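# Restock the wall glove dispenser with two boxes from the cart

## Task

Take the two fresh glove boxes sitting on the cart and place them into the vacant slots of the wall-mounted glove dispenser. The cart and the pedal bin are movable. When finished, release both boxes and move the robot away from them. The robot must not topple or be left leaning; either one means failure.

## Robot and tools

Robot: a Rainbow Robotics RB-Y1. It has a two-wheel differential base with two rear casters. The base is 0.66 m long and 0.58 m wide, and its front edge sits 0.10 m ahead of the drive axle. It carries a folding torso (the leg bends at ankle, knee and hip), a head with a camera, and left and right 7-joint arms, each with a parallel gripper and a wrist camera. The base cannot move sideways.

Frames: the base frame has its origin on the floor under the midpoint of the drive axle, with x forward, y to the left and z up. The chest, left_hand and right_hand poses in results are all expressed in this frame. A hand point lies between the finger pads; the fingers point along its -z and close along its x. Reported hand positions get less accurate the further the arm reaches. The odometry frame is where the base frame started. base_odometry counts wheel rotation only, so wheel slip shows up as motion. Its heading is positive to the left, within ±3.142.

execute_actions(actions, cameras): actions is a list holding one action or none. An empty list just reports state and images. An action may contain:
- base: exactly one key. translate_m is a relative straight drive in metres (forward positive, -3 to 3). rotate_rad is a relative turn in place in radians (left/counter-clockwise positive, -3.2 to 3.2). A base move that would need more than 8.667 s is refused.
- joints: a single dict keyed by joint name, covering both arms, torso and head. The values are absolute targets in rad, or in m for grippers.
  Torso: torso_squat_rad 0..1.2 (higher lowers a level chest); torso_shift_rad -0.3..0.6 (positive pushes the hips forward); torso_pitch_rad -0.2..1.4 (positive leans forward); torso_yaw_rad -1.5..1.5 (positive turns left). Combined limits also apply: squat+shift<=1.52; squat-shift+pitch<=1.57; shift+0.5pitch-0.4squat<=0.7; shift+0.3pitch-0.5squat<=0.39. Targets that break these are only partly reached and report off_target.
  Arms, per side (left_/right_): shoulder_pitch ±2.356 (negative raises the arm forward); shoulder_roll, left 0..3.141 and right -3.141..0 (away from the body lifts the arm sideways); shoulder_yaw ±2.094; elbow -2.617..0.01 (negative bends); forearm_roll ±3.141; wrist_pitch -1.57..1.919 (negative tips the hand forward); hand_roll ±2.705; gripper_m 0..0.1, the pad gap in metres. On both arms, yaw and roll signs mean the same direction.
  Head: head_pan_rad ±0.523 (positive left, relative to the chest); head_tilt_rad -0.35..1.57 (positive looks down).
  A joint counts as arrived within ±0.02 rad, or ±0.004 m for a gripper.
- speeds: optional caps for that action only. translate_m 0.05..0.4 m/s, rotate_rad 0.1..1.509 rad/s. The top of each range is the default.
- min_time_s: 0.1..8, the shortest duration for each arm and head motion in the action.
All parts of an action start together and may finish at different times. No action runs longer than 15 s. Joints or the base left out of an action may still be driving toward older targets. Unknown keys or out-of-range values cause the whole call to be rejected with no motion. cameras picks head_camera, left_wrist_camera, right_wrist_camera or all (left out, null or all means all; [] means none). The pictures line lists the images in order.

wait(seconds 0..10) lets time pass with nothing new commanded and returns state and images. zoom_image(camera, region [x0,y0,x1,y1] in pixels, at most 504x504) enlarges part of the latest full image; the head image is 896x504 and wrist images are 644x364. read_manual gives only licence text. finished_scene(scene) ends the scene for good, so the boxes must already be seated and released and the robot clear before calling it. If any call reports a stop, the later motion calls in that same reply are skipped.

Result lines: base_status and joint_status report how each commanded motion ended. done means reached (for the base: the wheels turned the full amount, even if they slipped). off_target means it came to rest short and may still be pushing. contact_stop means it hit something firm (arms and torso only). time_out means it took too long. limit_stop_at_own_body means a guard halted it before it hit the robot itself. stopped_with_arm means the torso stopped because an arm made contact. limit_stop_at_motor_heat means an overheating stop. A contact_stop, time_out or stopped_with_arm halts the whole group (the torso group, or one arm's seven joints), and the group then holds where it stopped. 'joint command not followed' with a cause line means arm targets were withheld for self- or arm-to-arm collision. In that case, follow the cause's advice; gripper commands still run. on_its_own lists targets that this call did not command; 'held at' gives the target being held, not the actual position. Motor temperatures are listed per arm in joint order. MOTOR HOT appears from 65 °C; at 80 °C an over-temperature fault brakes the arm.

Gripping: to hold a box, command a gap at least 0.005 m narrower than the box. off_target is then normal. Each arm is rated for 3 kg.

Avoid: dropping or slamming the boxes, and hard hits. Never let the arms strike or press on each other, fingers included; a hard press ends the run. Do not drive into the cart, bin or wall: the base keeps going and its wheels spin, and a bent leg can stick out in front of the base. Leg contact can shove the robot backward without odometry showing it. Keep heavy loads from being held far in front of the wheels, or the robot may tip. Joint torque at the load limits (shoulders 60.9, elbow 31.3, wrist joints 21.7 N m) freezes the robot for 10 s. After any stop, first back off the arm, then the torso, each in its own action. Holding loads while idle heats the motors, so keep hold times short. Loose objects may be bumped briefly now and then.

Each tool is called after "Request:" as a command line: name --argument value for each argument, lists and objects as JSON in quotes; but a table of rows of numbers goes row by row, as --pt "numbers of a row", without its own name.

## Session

Request:
execute_actions --actions '[{"joints":{"head_tilt_rad":0.3}}]'

Scene clock: 0.60 s.
Motor temperatures (°C, as the motors report them): left_arm=[28 29 31 31 34 33 38] | right_arm=[27 29 30 30 33 32 32]
base_odometry: x=+0.000 y=+0.000 heading=+0.000 (m, m, rad; odometry frame)
base_status: not commanded
joint_positions: torso_squat_rad=+0.350 torso_shift_rad=+0.001 torso_pitch_rad=+0.000 torso_yaw_rad=+0.001 left_shoulder_pitch_rad=-0.010 left_shoulder_roll_rad=+0.019 left_shoulder_yaw_rad=+0.041 left_elbow_rad=-0.264 left_forearm_roll_rad=-0.024 left_wrist_pitch_rad=+0.011 left_hand_roll_rad=+0.042 left_gripper_m=+0.100 right_shoulder_pitch_rad=+0.024 right_shoulder_roll_rad=-0.045 right_shoulder_yaw_rad=+0.013 right_elbow_rad=-0.275 right_forearm_roll_rad=-0.028 right_wrist_pitch_rad=-0.058 right_hand_roll_rad=-0.044 right_gripper_m=+0.099 head_pan_rad=+0.000 head_tilt_rad=+0.300
joint_status: all done
chest: x=-0.2275 y=+0.0007 z=+1.2475 quat_wxyz=(+1.000, +0.000, +0.000, +0.000) (m; base frame)
left_hand: x=-0.0954 y=+0.2395 z=+0.5744 quat_wxyz=(+0.991, +0.010, -0.131, +0.027) (m; base frame)
right_hand: x=-0.0986 y=-0.2524 z=+0.5765 quat_wxyz=(+0.987, -0.017, -0.155, -0.029) (m; base frame)
pictures: head_camera, left_wrist_camera, right_wrist_camera
camera_calibration (this result's frames):
head_camera: T_world_to_cam=[[-0.0500662, -0.998676, 0.0118023, -0.027911], [-0.321077, 0.00490437, -0.94704, 1.37159], [0.945729, -0.0512041, -0.320897, 0.602359], [0, 0, 0, 1]] pos_world=[-0.130678, -0.00375758, 1.49258]
left_wrist_camera: T_world_to_cam=[[0.961945, 0.0424633, 0.269924, -0.0733042], [-0.142518, -0.764867, 0.628225, -0.16621], [0.233132, -0.642787, -0.729709, 0.685434], [0, 0, 0, 1]] pos_world=[-0.11297, 0.316572, 0.624371]
right_wrist_camera: T_world_to_cam=[[-0.941179, 0.0476937, -0.334526, 0.114053], [-0.171659, 0.785248, 0.594911, -0.133075], [0.291059, 0.617342, -0.730871, 0.695736], [0, 0, 0, 1]] pos_world=[-0.118, -0.33045, 0.625815]
Images, in order (width x height): head_camera 896x504, left_wrist_camera 644x364, right_wrist_camera 644x364.

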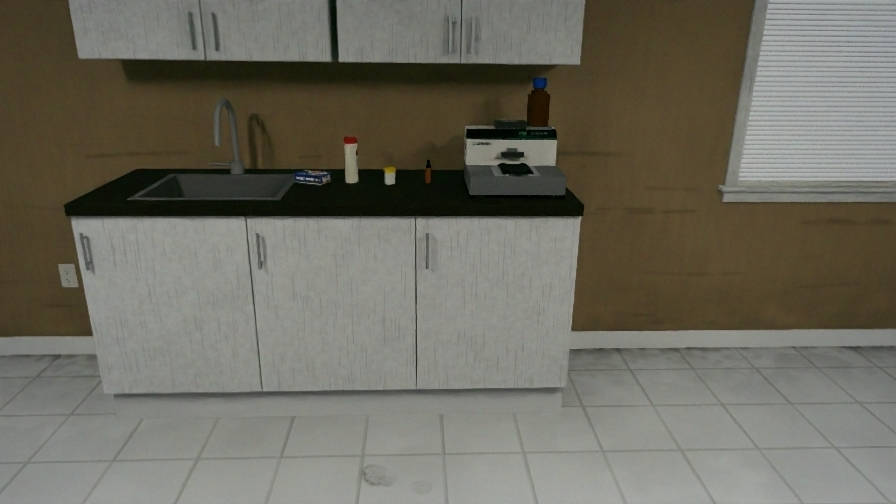

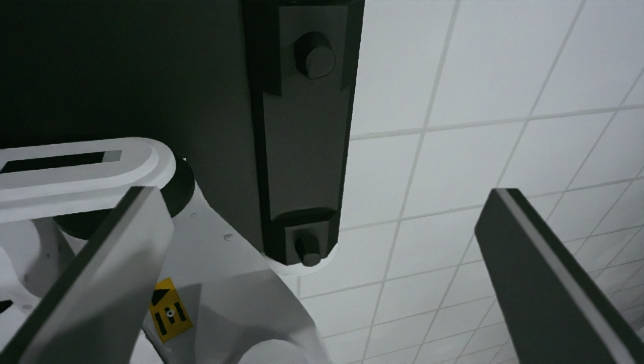

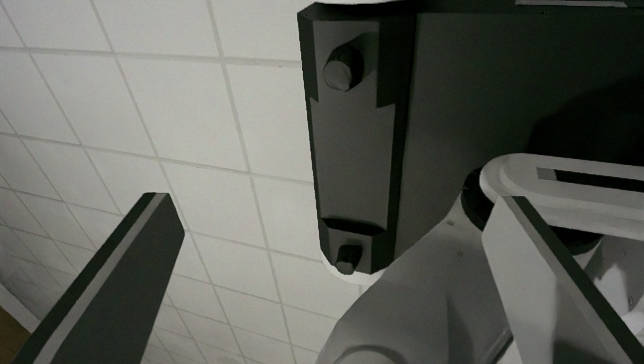

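Request:
execute_actions --actions '[{"base":{"rotate_rad":-1.57}}]' --cameras '["head_camera"]'

Request:
execute_actions --actions '[{"base":{"rotate_rad":-1.1}}]' --cameras '["head_camera"]'

Scene clock: 9.17 s.
Motor temperatures (°C, as the motors report them): left_arm=[28 29 31 31 34 33 38] | right_arm=[27 29 30 30 33 32 32]
base_odometry: x=+0.000 y=+0.000 heading=-1.570 (m, m, rad; odometry frame)
base_status: done
joint_positions: torso_squat_rad=+0.350 torso_shift_rad=+0.001 torso_pitch_rad=+0.000 torso_yaw_rad=+0.001 left_shoulder_pitch_rad=-0.010 left_shoulder_roll_rad=+0.019 left_shoulder_yaw_rad=+0.041 left_elbow_rad=-0.264 left_forearm_roll_rad=-0.024 left_wrist_pitch_rad=+0.011 left_hand_roll_rad=+0.042 left_gripper_m=+0.100 right_shoulder_pitch_rad=+0.024 right_shoulder_roll_rad=-0.045 right_shoulder_yaw_rad=+0.013 right_elbow_rad=-0.275 right_forearm_roll_rad=-0.028 right_wrist_pitch_rad=-0.058 right_hand_roll_rad=-0.044 right_gripper_m=+0.099 head_pan_rad=+0.000 head_tilt_rad=+0.300
joint_status: not commanded
chest: x=-0.2276 y=+0.0007 z=+1.2475 quat_wxyz=(+1.000, +0.000, +0.000, +0.000) (m; base frame)
left_hand: x=-0.0954 y=+0.2395 z=+0.5744 quat_wxyz=(+0.991, +0.010, -0.131, +0.027) (m; base frame)
right_hand: x=-0.0986 y=-0.2524 z=+0.5765 quat_wxyz=(+0.987, -0.017, -0.155, -0.029) (m; base frame)
pictures: head_camera
camera_calibration (this result's frames):
head_camera: T_world_to_cam=[[-0.0500663, -0.998677, 0.0117627, -0.0278895], [-0.321068, 0.00494142, -0.947043, 1.3716], [0.945732, -0.0511916, -0.320891, 0.602358], [0, 0, 0, 1]] pos_world=[-0.13069, -0.00379457, 1.49258]
Images, in order (width x height): head_camera 896x504.

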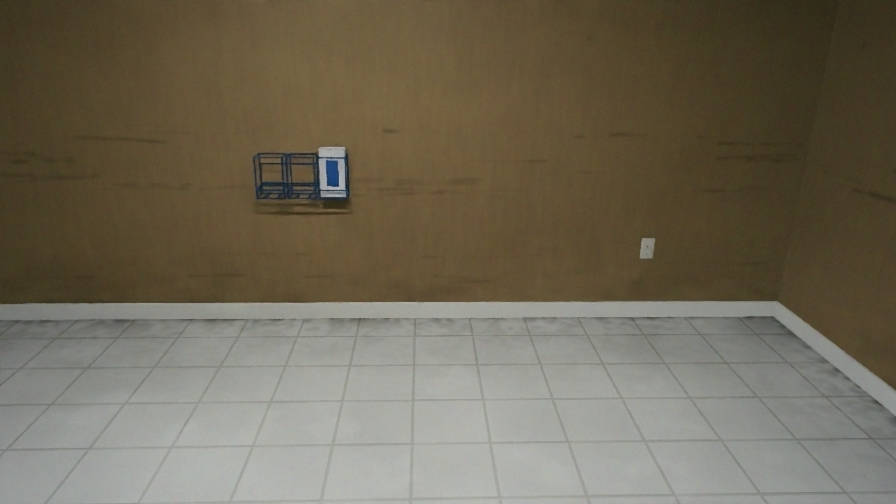

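Scene clock: 12.60 s.
Motor temperatures (°C, as the motors report them): left_arm=[28 29 31 31 34 33 38] | right_arm=[27 29 30 30 33 32 32]
base_odometry: x=+0.000 y=+0.000 heading=-2.669 (m, m, rad; odometry frame)
base_status: done
joint_positions: torso_squat_rad=+0.350 torso_shift_rad=+0.001 torso_pitch_rad=+0.000 torso_yaw_rad=+0.001 left_shoulder_pitch_rad=-0.010 left_shoulder_roll_rad=+0.019 left_shoulder_yaw_rad=+0.041 left_elbow_rad=-0.264 left_forearm_roll_rad=-0.024 left_wrist_pitch_rad=+0.011 left_hand_roll_rad=+0.042 left_gripper_m=+0.100 right_shoulder_pitch_rad=+0.024 right_shoulder_roll_rad=-0.045 right_shoulder_yaw_rad=+0.013 right_elbow_rad=-0.275 right_forearm_roll_rad=-0.028 right_wrist_pitch_rad=-0.058 right_hand_roll_rad=-0.044 right_gripper_m=+0.099 head_pan_rad=+0.000 head_tilt_rad=+0.300
joint_status: not commanded
chest: x=-0.2276 y=+0.0007 z=+1.2475 quat_wxyz=(+1.000, +0.000, +0.000, +0.000) (m; base frame)
left_hand: x=-0.0954 y=+0.2395 z=+0.5744 quat_wxyz=(+0.991, +0.010, -0.131, +0.027) (m; base frame)
right_hand: x=-0.0986 y=-0.2524 z=+0.5765 quat_wxyz=(+0.987, -0.017, -0.155, -0.029) (m; base frame)
pictures: head_camera
camera_calibration (this result's frames):
head_camera: T_world_to_cam=[[-0.0500661, -0.998677, 0.011749, -0.0278767], [-0.321068, 0.00495439, -0.947043, 1.3716], [0.945732, -0.051187, -0.320891, 0.602359], [0, 0, 0, 1]] pos_world=[-0.13069, -0.00380235, 1.49258]
Images, in order (width x height): head_camera 896x504.

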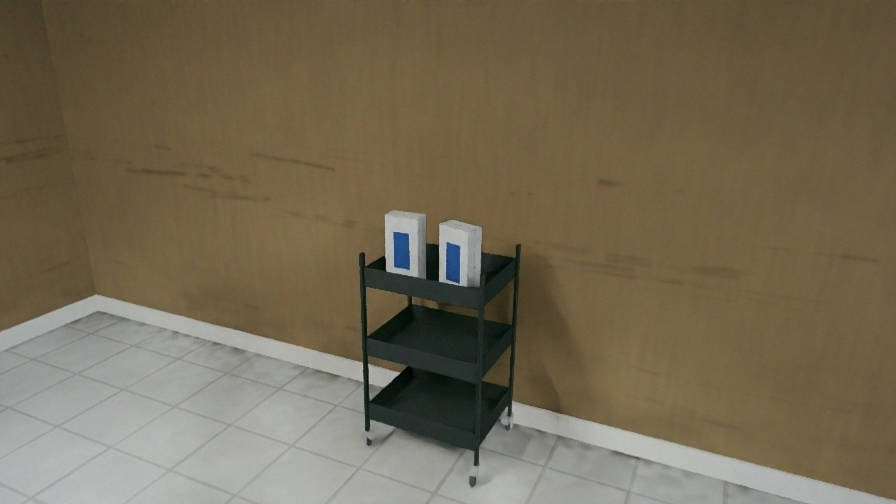

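Request:
execute_actions --actions '[{"base":{"rotate_rad":1.097},"joints":{"left_shoulder_pitch_rad":-1.0,"left_shoulder_roll_rad":0.2,"left_shoulder_yaw_rad":-0.003,"left_elbow_rad":-0.9,"left_forearm_roll_rad":0.27,"left_wrist_pitch_rad":1.9,"left_hand_roll_rad":0.2,"torso_squat_rad":0.1,"head_tilt_rad":0.6}}]' --cameras '[]'

Request:
execute_actions --actions '[{"base":{"translate_m":0.75}}]' --cameras '[]'

Request:
execute_actions --actions '[{"base":{"rotate_rad":-1.571}}]' --cameras '[]'

Request:
execute_actions --actions '[{"base":{"translate_m":0.9},"joints":{"head_pan_rad":-0.2}}]' --cameras '["head_camera"]'

Scene clock: 34.63 s.
Motor temperatures (°C, as the motors report them): left_arm=[28 29 31 31 34 33 38] | right_arm=[27 29 30 30 33 32 32]
base_odometry: x=+0.000 y=+0.000 heading=-1.573 (m, m, rad; odometry frame)
base_status: done
joint_positions: torso_squat_rad=+0.100 torso_shift_rad=+0.001 torso_pitch_rad=+0.000 torso_yaw_rad=+0.001 left_shoulder_pitch_rad=-1.000 left_shoulder_roll_rad=+0.200 left_shoulder_yaw_rad=-0.003 left_elbow_rad=-0.900 left_forearm_roll_rad=+0.270 left_wrist_pitch_rad=+1.900 left_hand_roll_rad=+0.200 left_gripper_m=+0.100 right_shoulder_pitch_rad=+0.024 right_shoulder_roll_rad=-0.045 right_shoulder_yaw_rad=+0.013 right_elbow_rad=-0.275 right_forearm_roll_rad=-0.028 right_wrist_pitch_rad=-0.058 right_hand_roll_rad=-0.044 right_gripper_m=+0.099 head_pan_rad=+0.000 head_tilt_rad=+0.600
joint_status: all done
chest: x=-0.2276 y=+0.0007 z=+1.2864 quat_wxyz=(+1.000, +0.000, +0.000, +0.000) (m; base frame)
left_hand: x=+0.2584 y=+0.1835 z=+1.0500 quat_wxyz=(+1.000, +0.009, +0.024, -0.003) (m; base frame)
right_hand: x=-0.0986 y=-0.2523 z=+0.6154 quat_wxyz=(+0.987, -0.017, -0.155, -0.029) (m; base frame)
pictures: none
No camera images: the call's "cameras" was empty. Leave "cameras" out to get every camera's image.

Scene clock: 38.17 s.
Motor temperatures (°C, as the motors report them): left_arm=[28 29 31 32 34 33 38] | right_arm=[27 29 30 30 33 32 32]
base_odometry: x=-0.001 y=-0.750 heading=-1.572 (m, m, rad; odometry frame)
base_status: done
joint_positions: torso_squat_rad=+0.100 torso_shift_rad=+0.001 torso_pitch_rad=+0.000 torso_yaw_rad=+0.001 left_shoulder_pitch_rad=-1.000 left_shoulder_roll_rad=+0.200 left_shoulder_yaw_rad=-0.003 left_elbow_rad=-0.900 left_forearm_roll_rad=+0.270 left_wrist_pitch_rad=+1.900 left_hand_roll_rad=+0.200 left_gripper_m=+0.100 right_shoulder_pitch_rad=+0.024 right_shoulder_roll_rad=-0.045 right_shoulder_yaw_rad=+0.013 right_elbow_rad=-0.275 right_forearm_roll_rad=-0.028 right_wrist_pitch_rad=-0.058 right_hand_roll_rad=-0.044 right_gripper_m=+0.099 head_pan_rad=+0.000 head_tilt_rad=+0.600
joint_status: not commanded
chest: x=-0.2275 y=+0.0007 z=+1.2864 quat_wxyz=(+1.000, +0.000, +0.000, +0.000) (m; base frame)
left_hand: x=+0.2584 y=+0.1835 z=+1.0499 quat_wxyz=(+1.000, +0.009, +0.024, -0.003) (m; base frame)
right_hand: x=-0.0986 y=-0.2523 z=+0.6154 quat_wxyz=(+0.987, -0.017, -0.155, -0.029) (m; base frame)
pictures: none
No camera images: the call's "cameras" was empty. Leave "cameras" out to get every camera's image.

Scene clock: 42.03 s.
Motor temperatures (°C, as the motors report them): left_arm=[28 29 31 32 34 33 38] | right_arm=[27 29 30 30 33 32 32]
base_odometry: x=-0.001 y=-0.749 heading=+3.141 (m, m, rad; odometry frame)
base_status: done
joint_positions: torso_squat_rad=+0.100 torso_shift_rad=+0.001 torso_pitch_rad=+0.000 torso_yaw_rad=+0.001 left_shoulder_pitch_rad=-1.000 left_shoulder_roll_rad=+0.200 left_shoulder_yaw_rad=-0.003 left_elbow_rad=-0.900 left_forearm_roll_rad=+0.270 left_wrist_pitch_rad=+1.900 left_hand_roll_rad=+0.200 left_gripper_m=+0.100 right_shoulder_pitch_rad=+0.024 right_shoulder_roll_rad=-0.045 right_shoulder_yaw_rad=+0.013 right_elbow_rad=-0.275 right_forearm_roll_rad=-0.028 right_wrist_pitch_rad=-0.058 right_hand_roll_rad=-0.044 right_gripper_m=+0.099 head_pan_rad=+0.000 head_tilt_rad=+0.600
joint_status: not commanded
chest: x=-0.2275 y=+0.0007 z=+1.2864 quat_wxyz=(+1.000, +0.000, +0.000, +0.000) (m; base frame)
left_hand: x=+0.2584 y=+0.1835 z=+1.0500 quat_wxyz=(+1.000, +0.009, +0.024, -0.003) (m; base frame)
right_hand: x=-0.0986 y=-0.2523 z=+0.6154 quat_wxyz=(+0.987, -0.017, -0.155, -0.029) (m; base frame)
pictures: none
No camera images: the call's "cameras" was empty. Leave "cameras" out to get every camera's image.

Scene clock: 45.83 s.
Motor temperatures (°C, as the motors report them): left_arm=[28 29 31 32 34 33 38] | right_arm=[27 29 30 30 33 32 32]
base_odometry: x=-0.901 y=-0.748 heading=+3.140 (m, m, rad; odometry frame)
base_status: done
joint_positions: torso_squat_rad=+0.100 torso_shift_rad=+0.001 torso_pitch_rad=+0.000 torso_yaw_rad=+0.001 left_shoulder_pitch_rad=-1.000 left_shoulder_roll_rad=+0.200 left_shoulder_yaw_rad=-0.003 left_elbow_rad=-0.900 left_forearm_roll_rad=+0.270 left_wrist_pitch_rad=+1.900 left_hand_roll_rad=+0.200 left_gripper_m=+0.100 right_shoulder_pitch_rad=+0.024 right_shoulder_roll_rad=-0.045 right_shoulder_yaw_rad=+0.013 right_elbow_rad=-0.275 right_forearm_roll_rad=-0.028 right_wrist_pitch_rad=-0.058 right_hand_roll_rad=-0.044 right_gripper_m=+0.099 head_pan_rad=-0.200 head_tilt_rad=+0.600
joint_status: all done
chest: x=-0.2275 y=+0.0007 z=+1.2864 quat_wxyz=(+1.000, +0.000, +0.000, +0.000) (m; base frame)
left_hand: x=+0.2584 y=+0.1835 z=+1.0500 quat_wxyz=(+1.000, +0.009, +0.024, -0.003) (m; base frame)
right_hand: x=-0.0986 y=-0.2523 z=+0.6154 quat_wxyz=(+0.987, -0.017, -0.155, -0.029) (m; base frame)
pictures: head_camera
camera_calibration (this result's frames):
head_camera: T_world_to_cam=[[-0.241732, -0.969988, 0.0262466, -0.0892646], [-0.573886, 0.121103, -0.809932, 1.15262], [0.782446, -0.210849, -0.585937, 0.975397], [0, 0, 0, 1]] pos_world=[-0.123303, -0.0205097, 1.50741]
Images, in order (width x height): head_camera 896x504.

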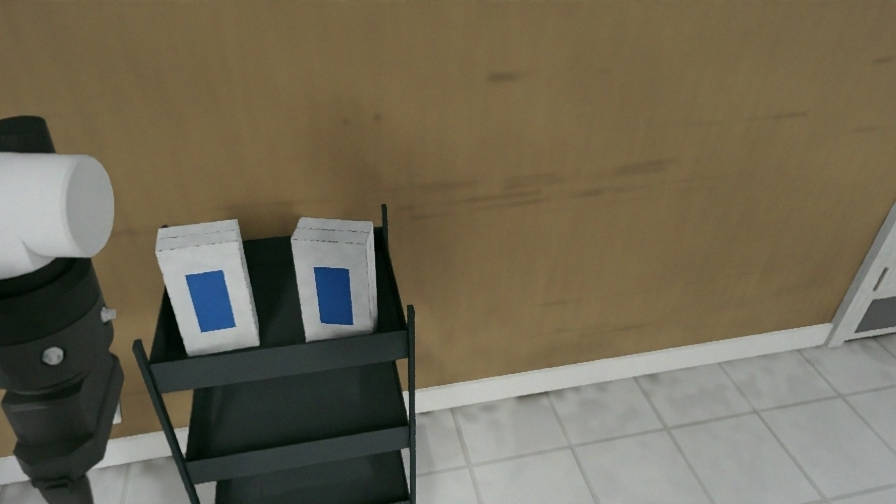

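Request:
execute_actions --actions '[{"base":{"translate_m":0.55},"joints":{"head_pan_rad":0,"head_tilt_rad":0.8,"torso_yaw_rad":-0.065,"left_hand_roll_rad":0.265}}]' --cameras '["head_camera","left_wrist_camera"]'

Scene clock: 62.53 s.
Motor temperatures (°C, as the motors report them): left_arm=[29 29 31 32 34 33 38] | right_arm=[27 29 30 30 33 32 32]
base_odometry: x=-1.451 y=-0.747 heading=+3.139 (m, m, rad; odometry frame)
base_status: done
joint_positions: torso_squat_rad=+0.100 torso_shift_rad=+0.001 torso_pitch_rad=+0.000 torso_yaw_rad=-0.065 left_shoulder_pitch_rad=-1.000 left_shoulder_roll_rad=+0.200 left_shoulder_yaw_rad=-0.003 left_elbow_rad=-0.900 left_forearm_roll_rad=+0.270 left_wrist_pitch_rad=+1.900 left_hand_roll_rad=+0.265 left_gripper_m=+0.100 right_shoulder_pitch_rad=+0.024 right_shoulder_roll_rad=-0.045 right_shoulder_yaw_rad=+0.013 right_elbow_rad=-0.275 right_forearm_roll_rad=-0.028 right_wrist_pitch_rad=-0.058 right_hand_roll_rad=-0.044 right_gripper_m=+0.099 head_pan_rad=+0.000 head_tilt_rad=+0.800
joint_status: all done
chest: x=-0.2275 y=+0.0007 z=+1.2864 quat_wxyz=(+0.999, +0.000, +0.000, -0.032) (m; base frame)
left_hand: x=+0.2694 y=+0.1512 z=+1.0500 quat_wxyz=(+1.000, +0.011, +0.023, -0.004) (m; base frame)
right_hand: x=-0.1155 y=-0.2603 z=+0.6154 quat_wxyz=(+0.986, -0.022, -0.154, -0.061) (m; base frame)
pictures: head_camera, left_wrist_camera
camera_calibration (this result's frames):
head_camera: T_world_to_cam=[[-0.103812, -0.993993, 0.034648, -0.0748383], [-0.733843, 0.0530348, -0.677245, 0.922606], [0.67134, -0.0957321, -0.734941, 1.17387], [0, 0, 0, 1]] pos_world=[-0.118785, -0.0109422, 1.49015]
left_wrist_camera: T_world_to_cam=[[0.999229, -0.0159874, -0.0358654, -0.228951], [0.0110956, -0.761188, 0.648436, -0.543685], [-0.0376671, -0.648334, -0.760424, 0.996672], [0, 0, 0, 1]] pos_world=[0.272349, 0.228669, 1.10223]
Images, in order (width x height): head_camera 896x504, left_wrist_camera 644x364.

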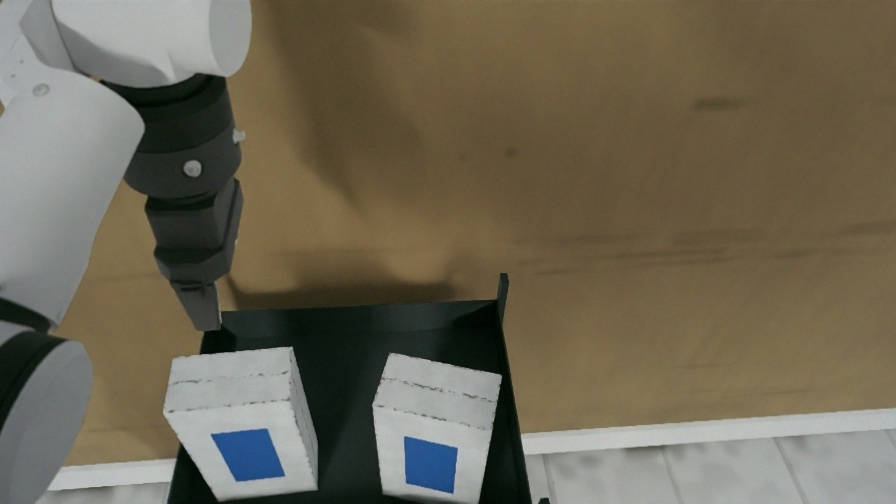

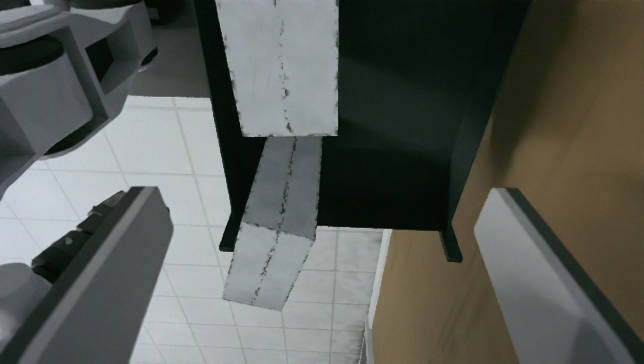

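Request:
execute_actions --actions '[{"base":{"translate_m":-0.03},"joints":{"torso_squat_rad":0.6}}]' --cameras '["left_wrist_camera"]'

Scene clock: 69.67 s.
Motor temperatures (°C, as the motors report them): left_arm=[29 29 31 32 34 33 38] | right_arm=[27 29 30 30 33 32 32]
base_odometry: x=-1.421 y=-0.747 heading=+3.139 (m, m, rad; odometry frame)
base_status: done
joint_positions: torso_squat_rad=+0.600 torso_shift_rad=+0.000 torso_pitch_rad=+0.000 torso_yaw_rad=-0.065 left_shoulder_pitch_rad=-1.000 left_shoulder_roll_rad=+0.200 left_shoulder_yaw_rad=-0.003 left_elbow_rad=-0.900 left_forearm_roll_rad=+0.270 left_wrist_pitch_rad=+1.900 left_hand_roll_rad=+0.265 left_gripper_m=+0.100 right_shoulder_pitch_rad=+0.024 right_shoulder_roll_rad=-0.045 right_shoulder_yaw_rad=+0.013 right_elbow_rad=-0.275 right_forearm_roll_rad=-0.028 right_wrist_pitch_rad=-0.058 right_hand_roll_rad=-0.044 right_gripper_m=+0.099 head_pan_rad=+0.000 head_tilt_rad=+0.800
joint_status: all done
chest: x=-0.2277 y=+0.0006 z=+1.1677 quat_wxyz=(+0.999, +0.000, +0.000, -0.032) (m; base frame)
left_hand: x=+0.2692 y=+0.1511 z=+0.9313 quat_wxyz=(+1.000, +0.011, +0.023, -0.004) (m; base frame)
right_hand: x=-0.1156 y=-0.2604 z=+0.4967 quat_wxyz=(+0.986, -0.022, -0.154, -0.061) (m; base frame)
pictures: left_wrist_camera
camera_calibration (this result's frames):
left_wrist_camera: T_world_to_cam=[[0.999236, -0.0159769, -0.0356784, -0.233255], [0.010982, -0.761191, 0.648435, -0.466787], [-0.0375181, -0.648331, -0.760434, 0.906336], [0, 0, 0, 1]] pos_world=[0.272207, 0.228565, 0.983567]
Images, in order (width x height): left_wrist_camera 644x364.

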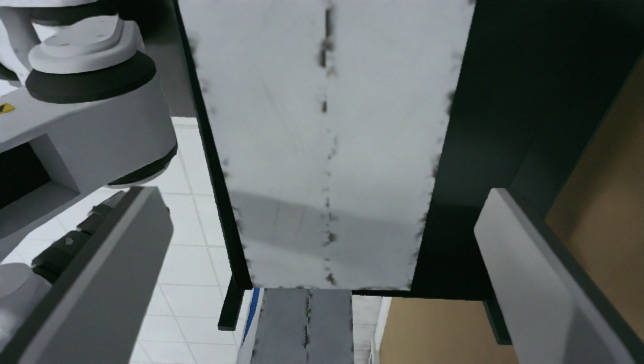

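Request:
execute_actions --actions '[{"joints":{"torso_squat_rad":0.76}}]' --cameras '[]'

Request:
execute_actions --actions '[{"joints":{"left_gripper_m":0.055}}]' --cameras '[]'

Request:
execute_actions --actions '[{"joints":{"torso_squat_rad":0.0}}]' --cameras '["head_camera"]'

Request:
execute_actions --actions '[{"base":{"translate_m":-2.03},"joints":{"torso_yaw_rad":-0.456,"left_hand_roll_rad":0.656,"head_pan_rad":0.3,"head_tilt_rad":0.5}}]' --cameras '[]'

Request:
execute_actions --actions '[{"base":{"rotate_rad":1.572}}]' --cameras '[]'

Request:
execute_actions --actions '[{"base":{"translate_m":1.5}}]' --cameras '["head_camera"]'

Scene clock: 81.57 s.
Motor temperatures (°C, as the motors report them): left_arm=[29 29 31 32 34 33 38] | right_arm=[27 29 30 30 33 32 32]
base_odometry: x=-1.421 y=-0.747 heading=+3.139 (m, m, rad; odometry frame)
base_status: not commanded
joint_positions: torso_squat_rad=+0.760 torso_shift_rad=+0.000 torso_pitch_rad=-0.001 torso_yaw_rad=-0.065 left_shoulder_pitch_rad=-1.004 left_shoulder_roll_rad=+0.201 left_shoulder_yaw_rad=-0.003 left_elbow_rad=-0.902 left_forearm_roll_rad=+0.270 left_wrist_pitch_rad=+1.900 left_hand_roll_rad=+0.265 left_gripper_m=+0.100 right_shoulder_pitch_rad=+0.024 right_shoulder_roll_rad=-0.045 right_shoulder_yaw_rad=+0.013 right_elbow_rad=-0.275 right_forearm_roll_rad=-0.028 right_wrist_pitch_rad=-0.058 right_hand_roll_rad=-0.044 right_gripper_m=+0.099 head_pan_rad=+0.000 head_tilt_rad=+0.800
joint_status: all done
chest: x=-0.2282 y=+0.0005 z=+1.0973 quat_wxyz=(+0.999, +0.000, +0.000, -0.032) (m; base frame)
left_hand: x=+0.2703 y=+0.1505 z=+0.8635 quat_wxyz=(+1.000, +0.011, +0.020, -0.004) (m; base frame)
right_hand: x=-0.1154 y=-0.2604 z=+0.4264 quat_wxyz=(+0.986, -0.022, -0.155, -0.061) (m; base frame)
pictures: none
No camera images: the call's "cameras" was empty. Leave "cameras" out to get every camera's image.

Scene clock: 82.50 s.
Motor temperatures (°C, as the motors report them): left_arm=[29 29 31 32 34 33 38] | right_arm=[27 29 30 30 33 32 32]
base_odometry: x=-1.421 y=-0.747 heading=+3.139 (m, m, rad; odometry frame)
base_status: not commanded
joint_positions: torso_squat_rad=+0.760 torso_shift_rad=+0.000 torso_pitch_rad=-0.001 torso_yaw_rad=-0.065 left_shoulder_pitch_rad=-1.004 left_shoulder_roll_rad=+0.201 left_shoulder_yaw_rad=-0.003 left_elbow_rad=-0.902 left_forearm_roll_rad=+0.270 left_wrist_pitch_rad=+1.900 left_hand_roll_rad=+0.265 left_gripper_m=+0.062 right_shoulder_pitch_rad=+0.024 right_shoulder_roll_rad=-0.045 right_shoulder_yaw_rad=+0.013 right_elbow_rad=-0.275 right_forearm_roll_rad=-0.028 right_wrist_pitch_rad=-0.058 right_hand_roll_rad=-0.044 right_gripper_m=+0.099 head_pan_rad=+0.000 head_tilt_rad=+0.800
joint_status: left_gripper_m off_target (ended at +0.062, target +0.055)
chest: x=-0.2282 y=+0.0005 z=+1.0973 quat_wxyz=(+0.999, +0.000, +0.000, -0.032) (m; base frame)
left_hand: x=+0.2703 y=+0.1505 z=+0.8635 quat_wxyz=(+1.000, +0.011, +0.020, -0.004) (m; base frame)
right_hand: x=-0.1154 y=-0.2604 z=+0.4264 quat_wxyz=(+0.986, -0.022, -0.155, -0.061) (m; base frame)
pictures: none
No camera images: the call's "cameras" was empty. Leave "cameras" out to get every camera's image.

Scene clock: 86.00 s.
Motor temperatures (°C, as the motors report them): left_arm=[30 29 31 32 34 33 38] | right_arm=[27 29 30 30 33 32 32]
base_odometry: x=-1.421 y=-0.747 heading=+3.139 (m, m, rad; odometry frame)
base_status: not commanded
joint_positions: torso_squat_rad=+0.000 torso_shift_rad=+0.001 torso_pitch_rad=+0.001 torso_yaw_rad=-0.065 left_shoulder_pitch_rad=-1.000 left_shoulder_roll_rad=+0.200 left_shoulder_yaw_rad=-0.003 left_elbow_rad=-0.900 left_forearm_roll_rad=+0.270 left_wrist_pitch_rad=+1.900 left_hand_roll_rad=+0.265 left_gripper_m=+0.062 right_shoulder_pitch_rad=+0.024 right_shoulder_roll_rad=-0.045 right_shoulder_yaw_rad=+0.013 right_elbow_rad=-0.275 right_forearm_roll_rad=-0.028 right_wrist_pitch_rad=-0.058 right_hand_roll_rad=-0.044 right_gripper_m=+0.099 head_pan_rad=+0.000 head_tilt_rad=+0.800
joint_status: all done
chest: x=-0.2274 y=+0.0007 z=+1.2899 quat_wxyz=(+0.999, +0.000, +0.000, -0.032) (m; base frame)
left_hand: x=+0.2694 y=+0.1514 z=+1.0531 quat_wxyz=(+1.000, +0.011, +0.023, -0.004) (m; base frame)
right_hand: x=-0.1156 y=-0.2603 z=+0.6188 quat_wxyz=(+0.986, -0.022, -0.154, -0.061) (m; base frame)
pictures: head_camera
camera_calibration (this result's frames):
head_camera: T_world_to_cam=[[-0.103791, -0.993997, 0.0346099, -0.0749156], [-0.734076, 0.0530789, -0.67699, 0.924709], [0.671089, -0.095672, -0.735178, 1.17658], [0, 0, 0, 1]] pos_world=[-0.118558, -0.0109828, 1.49361]
Images, in order (width x height): head_camera 896x504.

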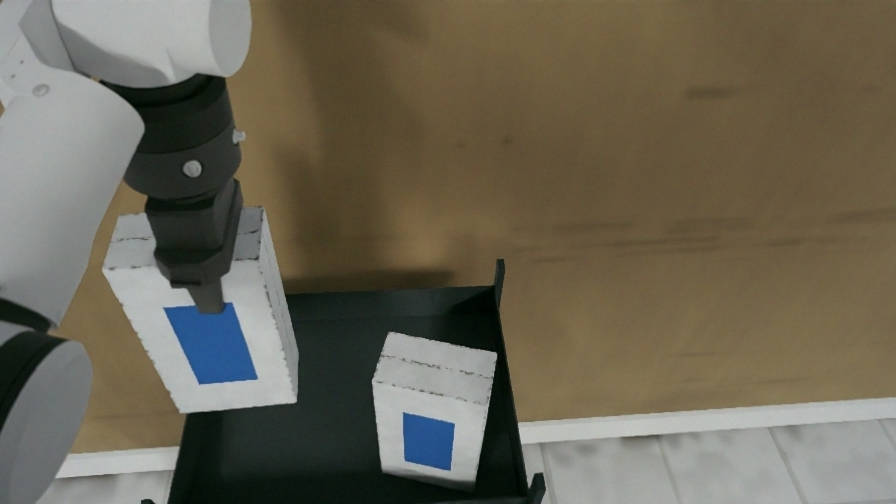

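Scene clock: 92.77 s.
Motor temperatures (°C, as the motors report them): left_arm=[30 29 31 32 34 33 38] | right_arm=[27 29 30 30 33 32 32]
base_odometry: x=+0.609 y=-0.753 heading=+3.138 (m, m, rad; odometry frame)
base_status: done
joint_positions: torso_squat_rad=+0.000 torso_shift_rad=+0.001 torso_pitch_rad=+0.000 torso_yaw_rad=-0.456 left_shoulder_pitch_rad=-1.000 left_shoulder_roll_rad=+0.200 left_shoulder_yaw_rad=-0.003 left_elbow_rad=-0.900 left_forearm_roll_rad=+0.270 left_wrist_pitch_rad=+1.900 left_hand_roll_rad=+0.656 left_gripper_m=+0.062 right_shoulder_pitch_rad=+0.024 right_shoulder_roll_rad=-0.045 right_shoulder_yaw_rad=+0.013 right_elbow_rad=-0.275 right_forearm_roll_rad=-0.028 right_wrist_pitch_rad=-0.058 right_hand_roll_rad=-0.044 right_gripper_m=+0.099 head_pan_rad=+0.300 head_tilt_rad=+0.500
joint_status: all done
chest: x=-0.2275 y=+0.0007 z=+1.2899 quat_wxyz=(+0.974, +0.000, +0.000, -0.226) (m; base frame)
left_hand: x=+0.2890 y=-0.0494 z=+1.0531 quat_wxyz=(+1.000, +0.019, +0.017, -0.004) (m; base frame)
right_hand: x=-0.2234 y=-0.2834 z=+0.6189 quat_wxyz=(+0.955, -0.052, -0.147, -0.251) (m; base frame)
pictures: none
No camera images: the call's "cameras" was empty. Leave "cameras" out to get every camera's image.

Scene clock: 96.70 s.
Motor temperatures (°C, as the motors report them): left_arm=[30 29 31 32 34 33 38] | right_arm=[27 29 30 30 33 32 32]
base_odometry: x=+0.609 y=-0.753 heading=-1.573 (m, m, rad; odometry frame)
base_status: done
joint_positions: torso_squat_rad=+0.000 torso_shift_rad=+0.001 torso_pitch_rad=+0.000 torso_yaw_rad=-0.456 left_shoulder_pitch_rad=-1.000 left_shoulder_roll_rad=+0.200 left_shoulder_yaw_rad=-0.003 left_elbow_rad=-0.900 left_forearm_roll_rad=+0.270 left_wrist_pitch_rad=+1.900 left_hand_roll_rad=+0.656 left_gripper_m=+0.062 right_shoulder_pitch_rad=+0.024 right_shoulder_roll_rad=-0.045 right_shoulder_yaw_rad=+0.013 right_elbow_rad=-0.275 right_forearm_roll_rad=-0.028 right_wrist_pitch_rad=-0.058 right_hand_roll_rad=-0.044 right_gripper_m=+0.099 head_pan_rad=+0.300 head_tilt_rad=+0.500
joint_status: not commanded
chest: x=-0.2275 y=+0.0007 z=+1.2899 quat_wxyz=(+0.974, +0.000, +0.000, -0.226) (m; base frame)
left_hand: x=+0.2890 y=-0.0494 z=+1.0531 quat_wxyz=(+1.000, +0.019, +0.017, -0.004) (m; base frame)
right_hand: x=-0.2234 y=-0.2834 z=+0.6189 quat_wxyz=(+0.955, -0.052, -0.147, -0.251) (m; base frame)
pictures: none
No camera images: the call's "cameras" was empty. Leave "cameras" out to get every camera's image.

Scene clock: 102.03 s.
Motor temperatures (°C, as the motors report them): left_arm=[30 29 31 33 34 33 38] | right_arm=[27 29 30 30 33 32 32]
base_odometry: x=+0.606 y=-2.253 heading=-1.572 (m, m, rad; odometry frame)
base_status: done
joint_positions: torso_squat_rad=+0.000 torso_shift_rad=+0.001 torso_pitch_rad=+0.000 torso_yaw_rad=-0.456 left_shoulder_pitch_rad=-1.000 left_shoulder_roll_rad=+0.200 left_shoulder_yaw_rad=-0.003 left_elbow_rad=-0.900 left_forearm_roll_rad=+0.270 left_wrist_pitch_rad=+1.900 left_hand_roll_rad=+0.656 left_gripper_m=+0.062 right_shoulder_pitch_rad=+0.024 right_shoulder_roll_rad=-0.045 right_shoulder_yaw_rad=+0.013 right_elbow_rad=-0.275 right_forearm_roll_rad=-0.028 right_wrist_pitch_rad=-0.058 right_hand_roll_rad=-0.044 right_gripper_m=+0.099 head_pan_rad=+0.300 head_tilt_rad=+0.500
joint_status: not commanded
chest: x=-0.2274 y=+0.0007 z=+1.2899 quat_wxyz=(+0.974, +0.000, +0.000, -0.226) (m; base frame)
left_hand: x=+0.2891 y=-0.0494 z=+1.0531 quat_wxyz=(+1.000, +0.019, +0.018, -0.004) (m; base frame)
right_hand: x=-0.2234 y=-0.2834 z=+0.6189 quat_wxyz=(+0.955, -0.052, -0.147, -0.251) (m; base frame)
pictures: head_camera
camera_calibration (this result's frames):
head_camera: T_world_to_cam=[[-0.202038, -0.979139, 0.0216307, -0.0842514], [-0.495983, 0.0832479, -0.864332, 1.25229], [0.844501, -0.185356, -0.502455, 0.865797], [0, 0, 0, 1]] pos_world=[-0.127073, -0.0262634, 1.51924]
Images, in order (width x height): head_camera 896x504.

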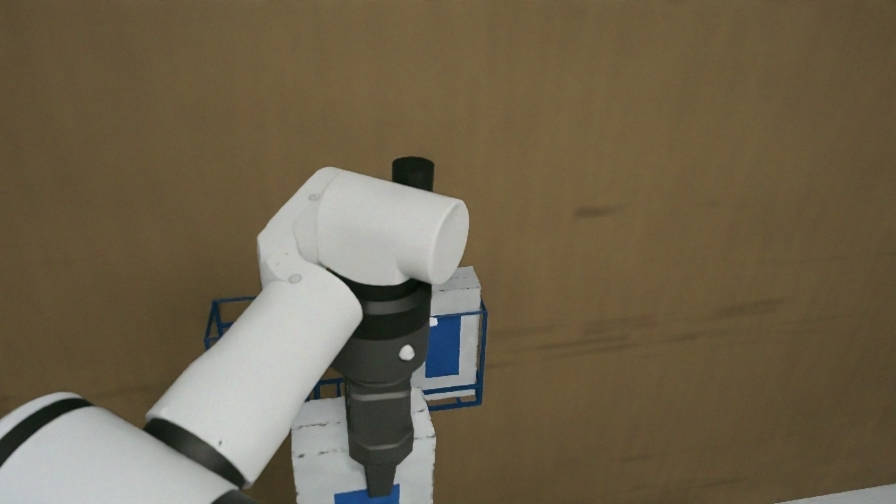

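Request:
execute_actions --actions '[{"joints":{"left_shoulder_pitch_rad":-1.4,"left_elbow_rad":-0.5,"head_tilt_rad":0.7,"head_pan_rad":0.1},"min_time_s":2}]' --cameras '["head_camera"]'

Scene clock: 116.53 s.
Motor temperatures (°C, as the motors report them): left_arm=[30 29 31 33 34 33 38] | right_arm=[27 29 30 30 33 32 32]
base_odometry: x=+0.606 y=-2.253 heading=-1.572 (m, m, rad; odometry frame)
base_status: not commanded
joint_positions: torso_squat_rad=+0.000 torso_shift_rad=+0.001 torso_pitch_rad=+0.000 torso_yaw_rad=-0.456 left_shoulder_pitch_rad=-1.399 left_shoulder_roll_rad=+0.200 left_shoulder_yaw_rad=-0.003 left_elbow_rad=-0.500 left_forearm_roll_rad=+0.270 left_wrist_pitch_rad=+1.900 left_hand_roll_rad=+0.656 left_gripper_m=+0.062 right_shoulder_pitch_rad=+0.024 right_shoulder_roll_rad=-0.045 right_shoulder_yaw_rad=+0.013 right_elbow_rad=-0.275 right_forearm_roll_rad=-0.028 right_wrist_pitch_rad=-0.058 right_hand_roll_rad=-0.044 right_gripper_m=+0.099 head_pan_rad=+0.100 head_tilt_rad=+0.700
joint_status: all done
chest: x=-0.2275 y=+0.0007 z=+1.2899 quat_wxyz=(+0.974, +0.000, +0.000, -0.226) (m; base frame)
left_hand: x=+0.2995 y=-0.0883 z=+1.1492 quat_wxyz=(+0.999, +0.045, +0.007, -0.013) (m; base frame)
right_hand: x=-0.2234 y=-0.2834 z=+0.6189 quat_wxyz=(+0.955, -0.052, -0.147, -0.251) (m; base frame)
pictures: head_camera
camera_calibration (this result's frames):
head_camera: T_world_to_cam=[[-0.387615, -0.92131, 0.030687, -0.135759], [-0.621034, 0.236392, -0.747286, 1.05329], [0.681228, -0.308717, -0.663794, 1.0712], [0, 0, 0, 1]] pos_world=[-0.128219, -0.0433699, 1.50233]
Images, in order (width x height): head_camera 896x504.

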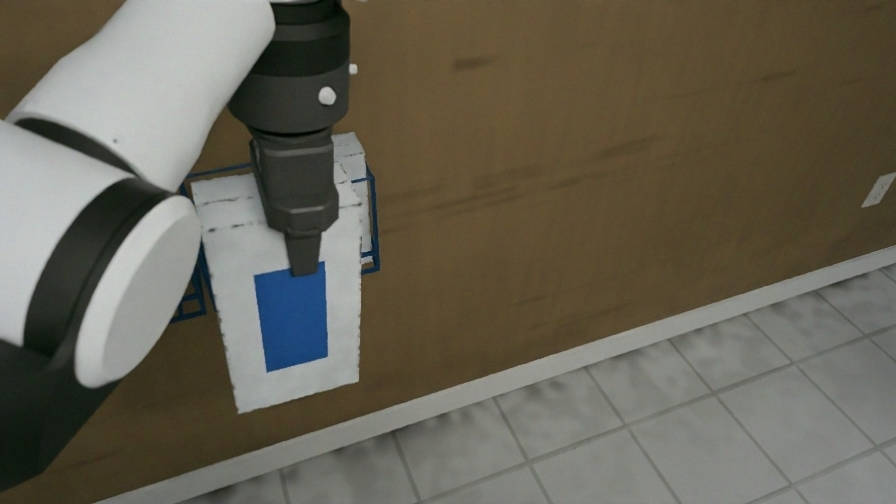

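Request:
execute_actions --actions '[{"base":{"translate_m":0.25},"joints":{"left_forearm_roll_rad":0.33,"torso_yaw_rad":-0.375,"left_hand_roll_rad":0.6,"head_tilt_rad":0.8,"head_pan_rad":0.2}}]' --cameras '["head_camera"]'

Scene clock: 124.23 s.
Motor temperatures (°C, as the motors report them): left_arm=[31 29 31 33 34 33 38] | right_arm=[27 29 30 30 33 32 32]
base_odometry: x=+0.606 y=-2.503 heading=-1.572 (m, m, rad; odometry frame)
base_status: done
joint_positions: torso_squat_rad=+0.000 torso_shift_rad=+0.001 torso_pitch_rad=+0.000 torso_yaw_rad=-0.375 left_shoulder_pitch_rad=-1.400 left_shoulder_roll_rad=+0.200 left_shoulder_yaw_rad=-0.003 left_elbow_rad=-0.500 left_forearm_roll_rad=+0.330 left_wrist_pitch_rad=+1.900 left_hand_roll_rad=+0.600 left_gripper_m=+0.062 right_shoulder_pitch_rad=+0.024 right_shoulder_roll_rad=-0.045 right_shoulder_yaw_rad=+0.013 right_elbow_rad=-0.275 right_forearm_roll_rad=-0.028 right_wrist_pitch_rad=-0.058 right_hand_roll_rad=-0.044 right_gripper_m=+0.099 head_pan_rad=+0.200 head_tilt_rad=+0.800
joint_status: all done
chest: x=-0.2274 y=+0.0007 z=+1.2899 quat_wxyz=(+0.982, +0.000, +0.000, -0.186) (m; base frame)
left_hand: x=+0.2974 y=-0.0562 z=+1.1488 quat_wxyz=(+0.999, +0.021, +0.026, -0.010) (m; base frame)
right_hand: x=-0.2005 y=-0.2821 z=+0.6189 quat_wxyz=(+0.965, -0.046, -0.149, -0.213) (m; base frame)
pictures: head_camera
camera_calibration (this result's frames):
head_camera: T_world_to_cam=[[-0.212337, -0.976579, 0.0347225, -0.104107], [-0.723703, 0.133279, -0.67712, 0.926836], [0.656633, -0.168906, -0.735053, 1.17329], [0, 0, 0, 1]] pos_world=[-0.121776, -0.0270201, 1.49363]
Images, in order (width x height): head_camera 896x504.

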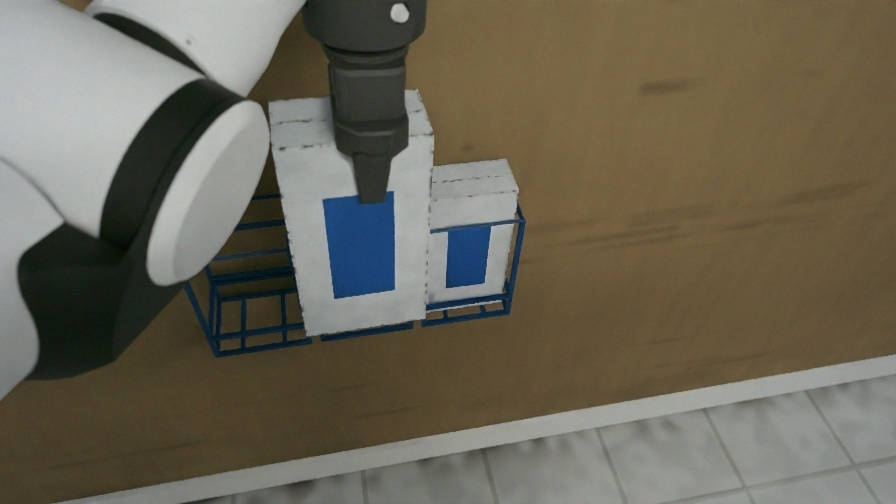

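Request:
execute_actions --actions '[{"base":{"translate_m":0.19},"speeds":{"translate_m":0.15}}]' --cameras '[]'

Request:
execute_actions --actions '[{"joints":{"torso_squat_rad":0.35}}]' --cameras '["head_camera"]'

Scene clock: 134.40 s.
Motor temperatures (°C, as the motors report them): left_arm=[31 30 31 33 34 33 38] | right_arm=[27 29 30 30 33 32 32]
base_odometry: x=+0.606 y=-2.692 heading=-1.572 (m, m, rad; odometry frame)
base_status: done
joint_positions: torso_squat_rad=+0.001 torso_shift_rad=-0.002 torso_pitch_rad=-0.004 torso_yaw_rad=-0.375 left_shoulder_pitch_rad=-1.399 left_shoulder_roll_rad=+0.193 left_shoulder_yaw_rad=-0.005 left_elbow_rad=-0.501 left_forearm_roll_rad=+0.330 left_wrist_pitch_rad=+1.900 left_hand_roll_rad=+0.600 left_gripper_m=+0.062 right_shoulder_pitch_rad=+0.024 right_shoulder_roll_rad=-0.045 right_shoulder_yaw_rad=+0.013 right_elbow_rad=-0.275 right_forearm_roll_rad=-0.028 right_wrist_pitch_rad=-0.058 right_hand_roll_rad=-0.044 right_gripper_m=+0.099 head_pan_rad=+0.200 head_tilt_rad=+0.800
joint_status: not commanded
chest: x=-0.2306 y=+0.0011 z=+1.2899 quat_wxyz=(+0.982, +0.000, -0.002, -0.186) (m; base frame)
left_hand: x=+0.2928 y=-0.0587 z=+1.1502 quat_wxyz=(+0.999, +0.021, +0.024, -0.013) (m; base frame)
right_hand: x=-0.2004 y=-0.2820 z=+0.6192 quat_wxyz=(+0.964, -0.045, -0.151, -0.213) (m; base frame)
pictures: none
No camera images: the call's "cameras" was empty. Leave "cameras" out to get every camera's image.

Scene clock: 135.03 s.
Motor temperatures (°C, as the motors report them): left_arm=[31 30 31 33 34 33 38] | right_arm=[27 29 30 30 33 32 32]
base_odometry: x=+0.606 y=-2.692 heading=-1.572 (m, m, rad; odometry frame)
base_status: not commanded
joint_positions: torso_squat_rad=+0.003 torso_shift_rad=-0.004 torso_pitch_rad=-0.008 torso_yaw_rad=-0.375 left_shoulder_pitch_rad=-1.399 left_shoulder_roll_rad=+0.196 left_shoulder_yaw_rad=-0.004 left_elbow_rad=-0.500 left_forearm_roll_rad=+0.330 left_wrist_pitch_rad=+1.900 left_hand_roll_rad=+0.600 left_gripper_m=+0.062 right_shoulder_pitch_rad=+0.024 right_shoulder_roll_rad=-0.045 right_shoulder_yaw_rad=+0.013 right_elbow_rad=-0.275 right_forearm_roll_rad=-0.028 right_wrist_pitch_rad=-0.058 right_hand_roll_rad=-0.044 right_gripper_m=+0.099 head_pan_rad=+0.200 head_tilt_rad=+0.800
joint_status: torso_squat_rad contact_stop (moved +0.002 of +0.349)
on_its_own: torso_squat_rad is held at +0.003, not at your +0.350, since a contact_stop
chest: x=-0.2336 y=+0.0008 z=+1.2899 quat_wxyz=(+0.982, +0.001, -0.004, -0.186) (m; base frame)
left_hand: x=+0.2913 y=-0.0578 z=+1.1527 quat_wxyz=(+0.999, +0.021, +0.022, -0.012) (m; base frame)
right_hand: x=-0.2007 y=-0.2821 z=+0.6192 quat_wxyz=(+0.964, -0.045, -0.153, -0.213) (m; base frame)
pictures: head_camera
camera_calibration (this result's frames):
head_camera: T_world_to_cam=[[-0.212724, -0.976555, 0.0329888, -0.103208], [-0.717832, 0.133283, -0.683339, 0.931769], [0.662922, -0.169043, -0.729355, 1.17144], [0, 0, 0, 1]] pos_world=[-0.129671, -0.0269534, 1.49451]
Images, in order (width x height): head_camera 896x504.

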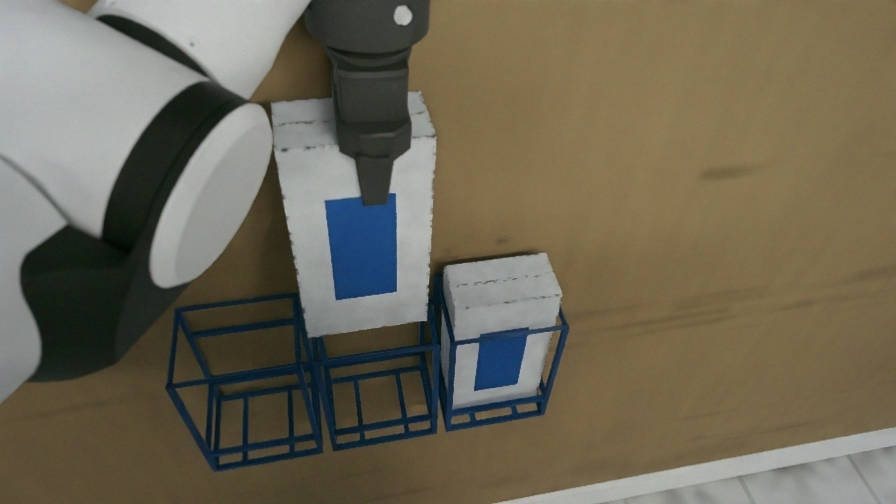

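Request:
execute_actions --actions '[{"base":{"translate_m":-0.013},"speeds":{"translate_m":0.05}}]' --cameras '[]'

Request:
execute_actions --actions '[{"joints":{"torso_squat_rad":0.0,"torso_shift_rad":0,"torso_pitch_rad":0,"left_shoulder_roll_rad":0.2,"left_shoulder_pitch_rad":-1.4,"left_elbow_rad":-0.5,"left_shoulder_yaw_rad":-0.003}}]' --cameras '[]'

Request:
execute_actions --actions '[{"joints":{"torso_squat_rad":0.5}}]' --cameras '["head_camera"]'

Scene clock: 141.87 s.
Motor temperatures (°C, as the motors report them): left_arm=[31 30 31 33 34 33 38] | right_arm=[27 29 30 30 33 32 32]
base_odometry: x=+0.606 y=-2.679 heading=-1.572 (m, m, rad; odometry frame)
base_status: done
joint_positions: torso_squat_rad=+0.003 torso_shift_rad=-0.003 torso_pitch_rad=-0.006 torso_yaw_rad=-0.375 left_shoulder_pitch_rad=-1.400 left_shoulder_roll_rad=+0.200 left_shoulder_yaw_rad=-0.003 left_elbow_rad=-0.500 left_forearm_roll_rad=+0.330 left_wrist_pitch_rad=+1.900 left_hand_roll_rad=+0.600 left_gripper_m=+0.062 right_shoulder_pitch_rad=+0.024 right_shoulder_roll_rad=-0.045 right_shoulder_yaw_rad=+0.013 right_elbow_rad=-0.275 right_forearm_roll_rad=-0.028 right_wrist_pitch_rad=-0.058 right_hand_roll_rad=-0.044 right_gripper_m=+0.099 head_pan_rad=+0.200 head_tilt_rad=+0.800
joint_status: not commanded
on_its_own: torso_squat_rad is held at +0.003, not at your +0.350, since a contact_stop
chest: x=-0.2322 y=+0.0008 z=+1.2899 quat_wxyz=(+0.982, +0.000, -0.003, -0.186) (m; base frame)
left_hand: x=+0.2936 y=-0.0563 z=+1.1525 quat_wxyz=(+0.999, +0.021, +0.023, -0.010) (m; base frame)
right_hand: x=-0.2006 y=-0.2821 z=+0.6191 quat_wxyz=(+0.964, -0.045, -0.152, -0.213) (m; base frame)
pictures: none
No camera images: the call's "cameras" was empty. Leave "cameras" out to get every camera's image.

Scene clock: 142.87 s.
Motor temperatures (°C, as the motors report them): left_arm=[31 30 31 33 34 33 38] | right_arm=[27 29 30 30 33 32 32]
base_odometry: x=+0.606 y=-2.679 heading=-1.572 (m, m, rad; odometry frame)
base_status: not commanded
joint_positions: torso_squat_rad=+0.000 torso_shift_rad=+0.000 torso_pitch_rad=+0.000 torso_yaw_rad=-0.375 left_shoulder_pitch_rad=-1.400 left_shoulder_roll_rad=+0.200 left_shoulder_yaw_rad=-0.003 left_elbow_rad=-0.500 left_forearm_roll_rad=+0.330 left_wrist_pitch_rad=+1.900 left_hand_roll_rad=+0.600 left_gripper_m=+0.062 right_shoulder_pitch_rad=+0.024 right_shoulder_roll_rad=-0.045 right_shoulder_yaw_rad=+0.013 right_elbow_rad=-0.275 right_forearm_roll_rad=-0.028 right_wrist_pitch_rad=-0.058 right_hand_roll_rad=-0.044 right_gripper_m=+0.099 head_pan_rad=+0.200 head_tilt_rad=+0.800
joint_status: all done
chest: x=-0.2280 y=+0.0008 z=+1.2899 quat_wxyz=(+0.982, +0.000, +0.000, -0.186) (m; base frame)
left_hand: x=+0.2969 y=-0.0563 z=+1.1492 quat_wxyz=(+0.999, +0.021, +0.026, -0.010) (m; base frame)
right_hand: x=-0.2006 y=-0.2821 z=+0.6190 quat_wxyz=(+0.965, -0.046, -0.149, -0.213) (m; base frame)
pictures: none
No camera images: the call's "cameras" was empty. Leave "cameras" out to get every camera's image.

Scene clock: 145.17 s.
Motor temperatures (°C, as the motors report them): left_arm=[31 30 31 33 34 33 38] | right_arm=[27 29 30 30 33 32 32]
base_odometry: x=+0.606 y=-2.679 heading=-1.572 (m, m, rad; odometry frame)
base_status: not commanded
joint_positions: torso_squat_rad=+0.424 torso_shift_rad=-0.002 torso_pitch_rad=-0.006 torso_yaw_rad=-0.375 left_shoulder_pitch_rad=-1.408 left_shoulder_roll_rad=+0.202 left_shoulder_yaw_rad=-0.003 left_elbow_rad=-0.504 left_forearm_roll_rad=+0.330 left_wrist_pitch_rad=+1.900 left_hand_roll_rad=+0.600 left_gripper_m=+0.062 right_shoulder_pitch_rad=+0.024 right_shoulder_roll_rad=-0.045 right_shoulder_yaw_rad=+0.013 right_elbow_rad=-0.275 right_forearm_roll_rad=-0.028 right_wrist_pitch_rad=-0.058 right_hand_roll_rad=-0.044 right_gripper_m=+0.099 head_pan_rad=+0.200 head_tilt_rad=+0.800
joint_status: torso_squat_rad contact_stop (moved +0.424 of +0.500)
on_its_own: torso_squat_rad is held at +0.424, not at your +0.500, since a contact_stop
chest: x=-0.2313 y=+0.0007 z=+1.2279 quat_wxyz=(+0.982, +0.000, -0.003, -0.187) (m; base frame)
left_hand: x=+0.2964 y=-0.0580 z=+1.0957 quat_wxyz=(+1.000, +0.018, +0.017, -0.011) (m; base frame)
right_hand: x=-0.1998 y=-0.2822 z=+0.5571 quat_wxyz=(+0.964, -0.045, -0.152, -0.213) (m; base frame)
pictures: head_camera
camera_calibration (this result's frames):
head_camera: T_world_to_cam=[[-0.212754, -0.976537, 0.0333383, -0.101214], [-0.719103, 0.133385, -0.681982, 0.889089], [0.661533, -0.169068, -0.730609, 1.12594], [0, 0, 0, 1]] pos_world=[-0.127035, -0.0270703, 1.43234]
Images, in order (width x height): head_camera 896x504.

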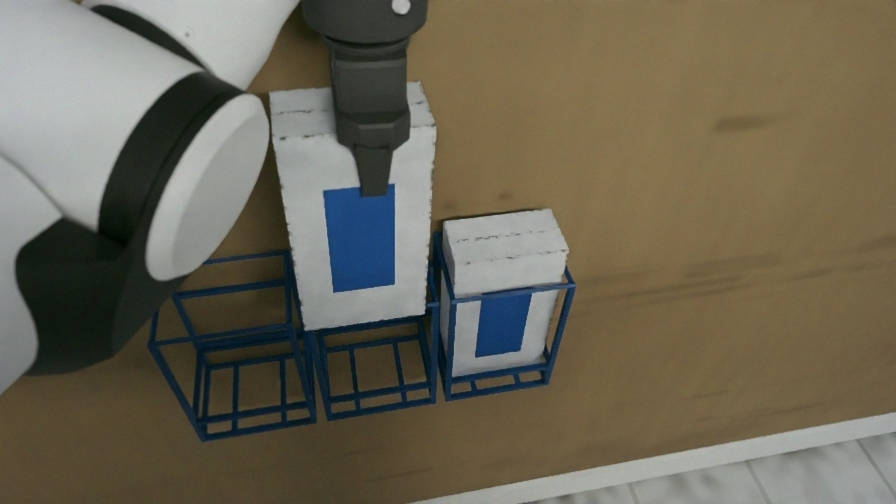

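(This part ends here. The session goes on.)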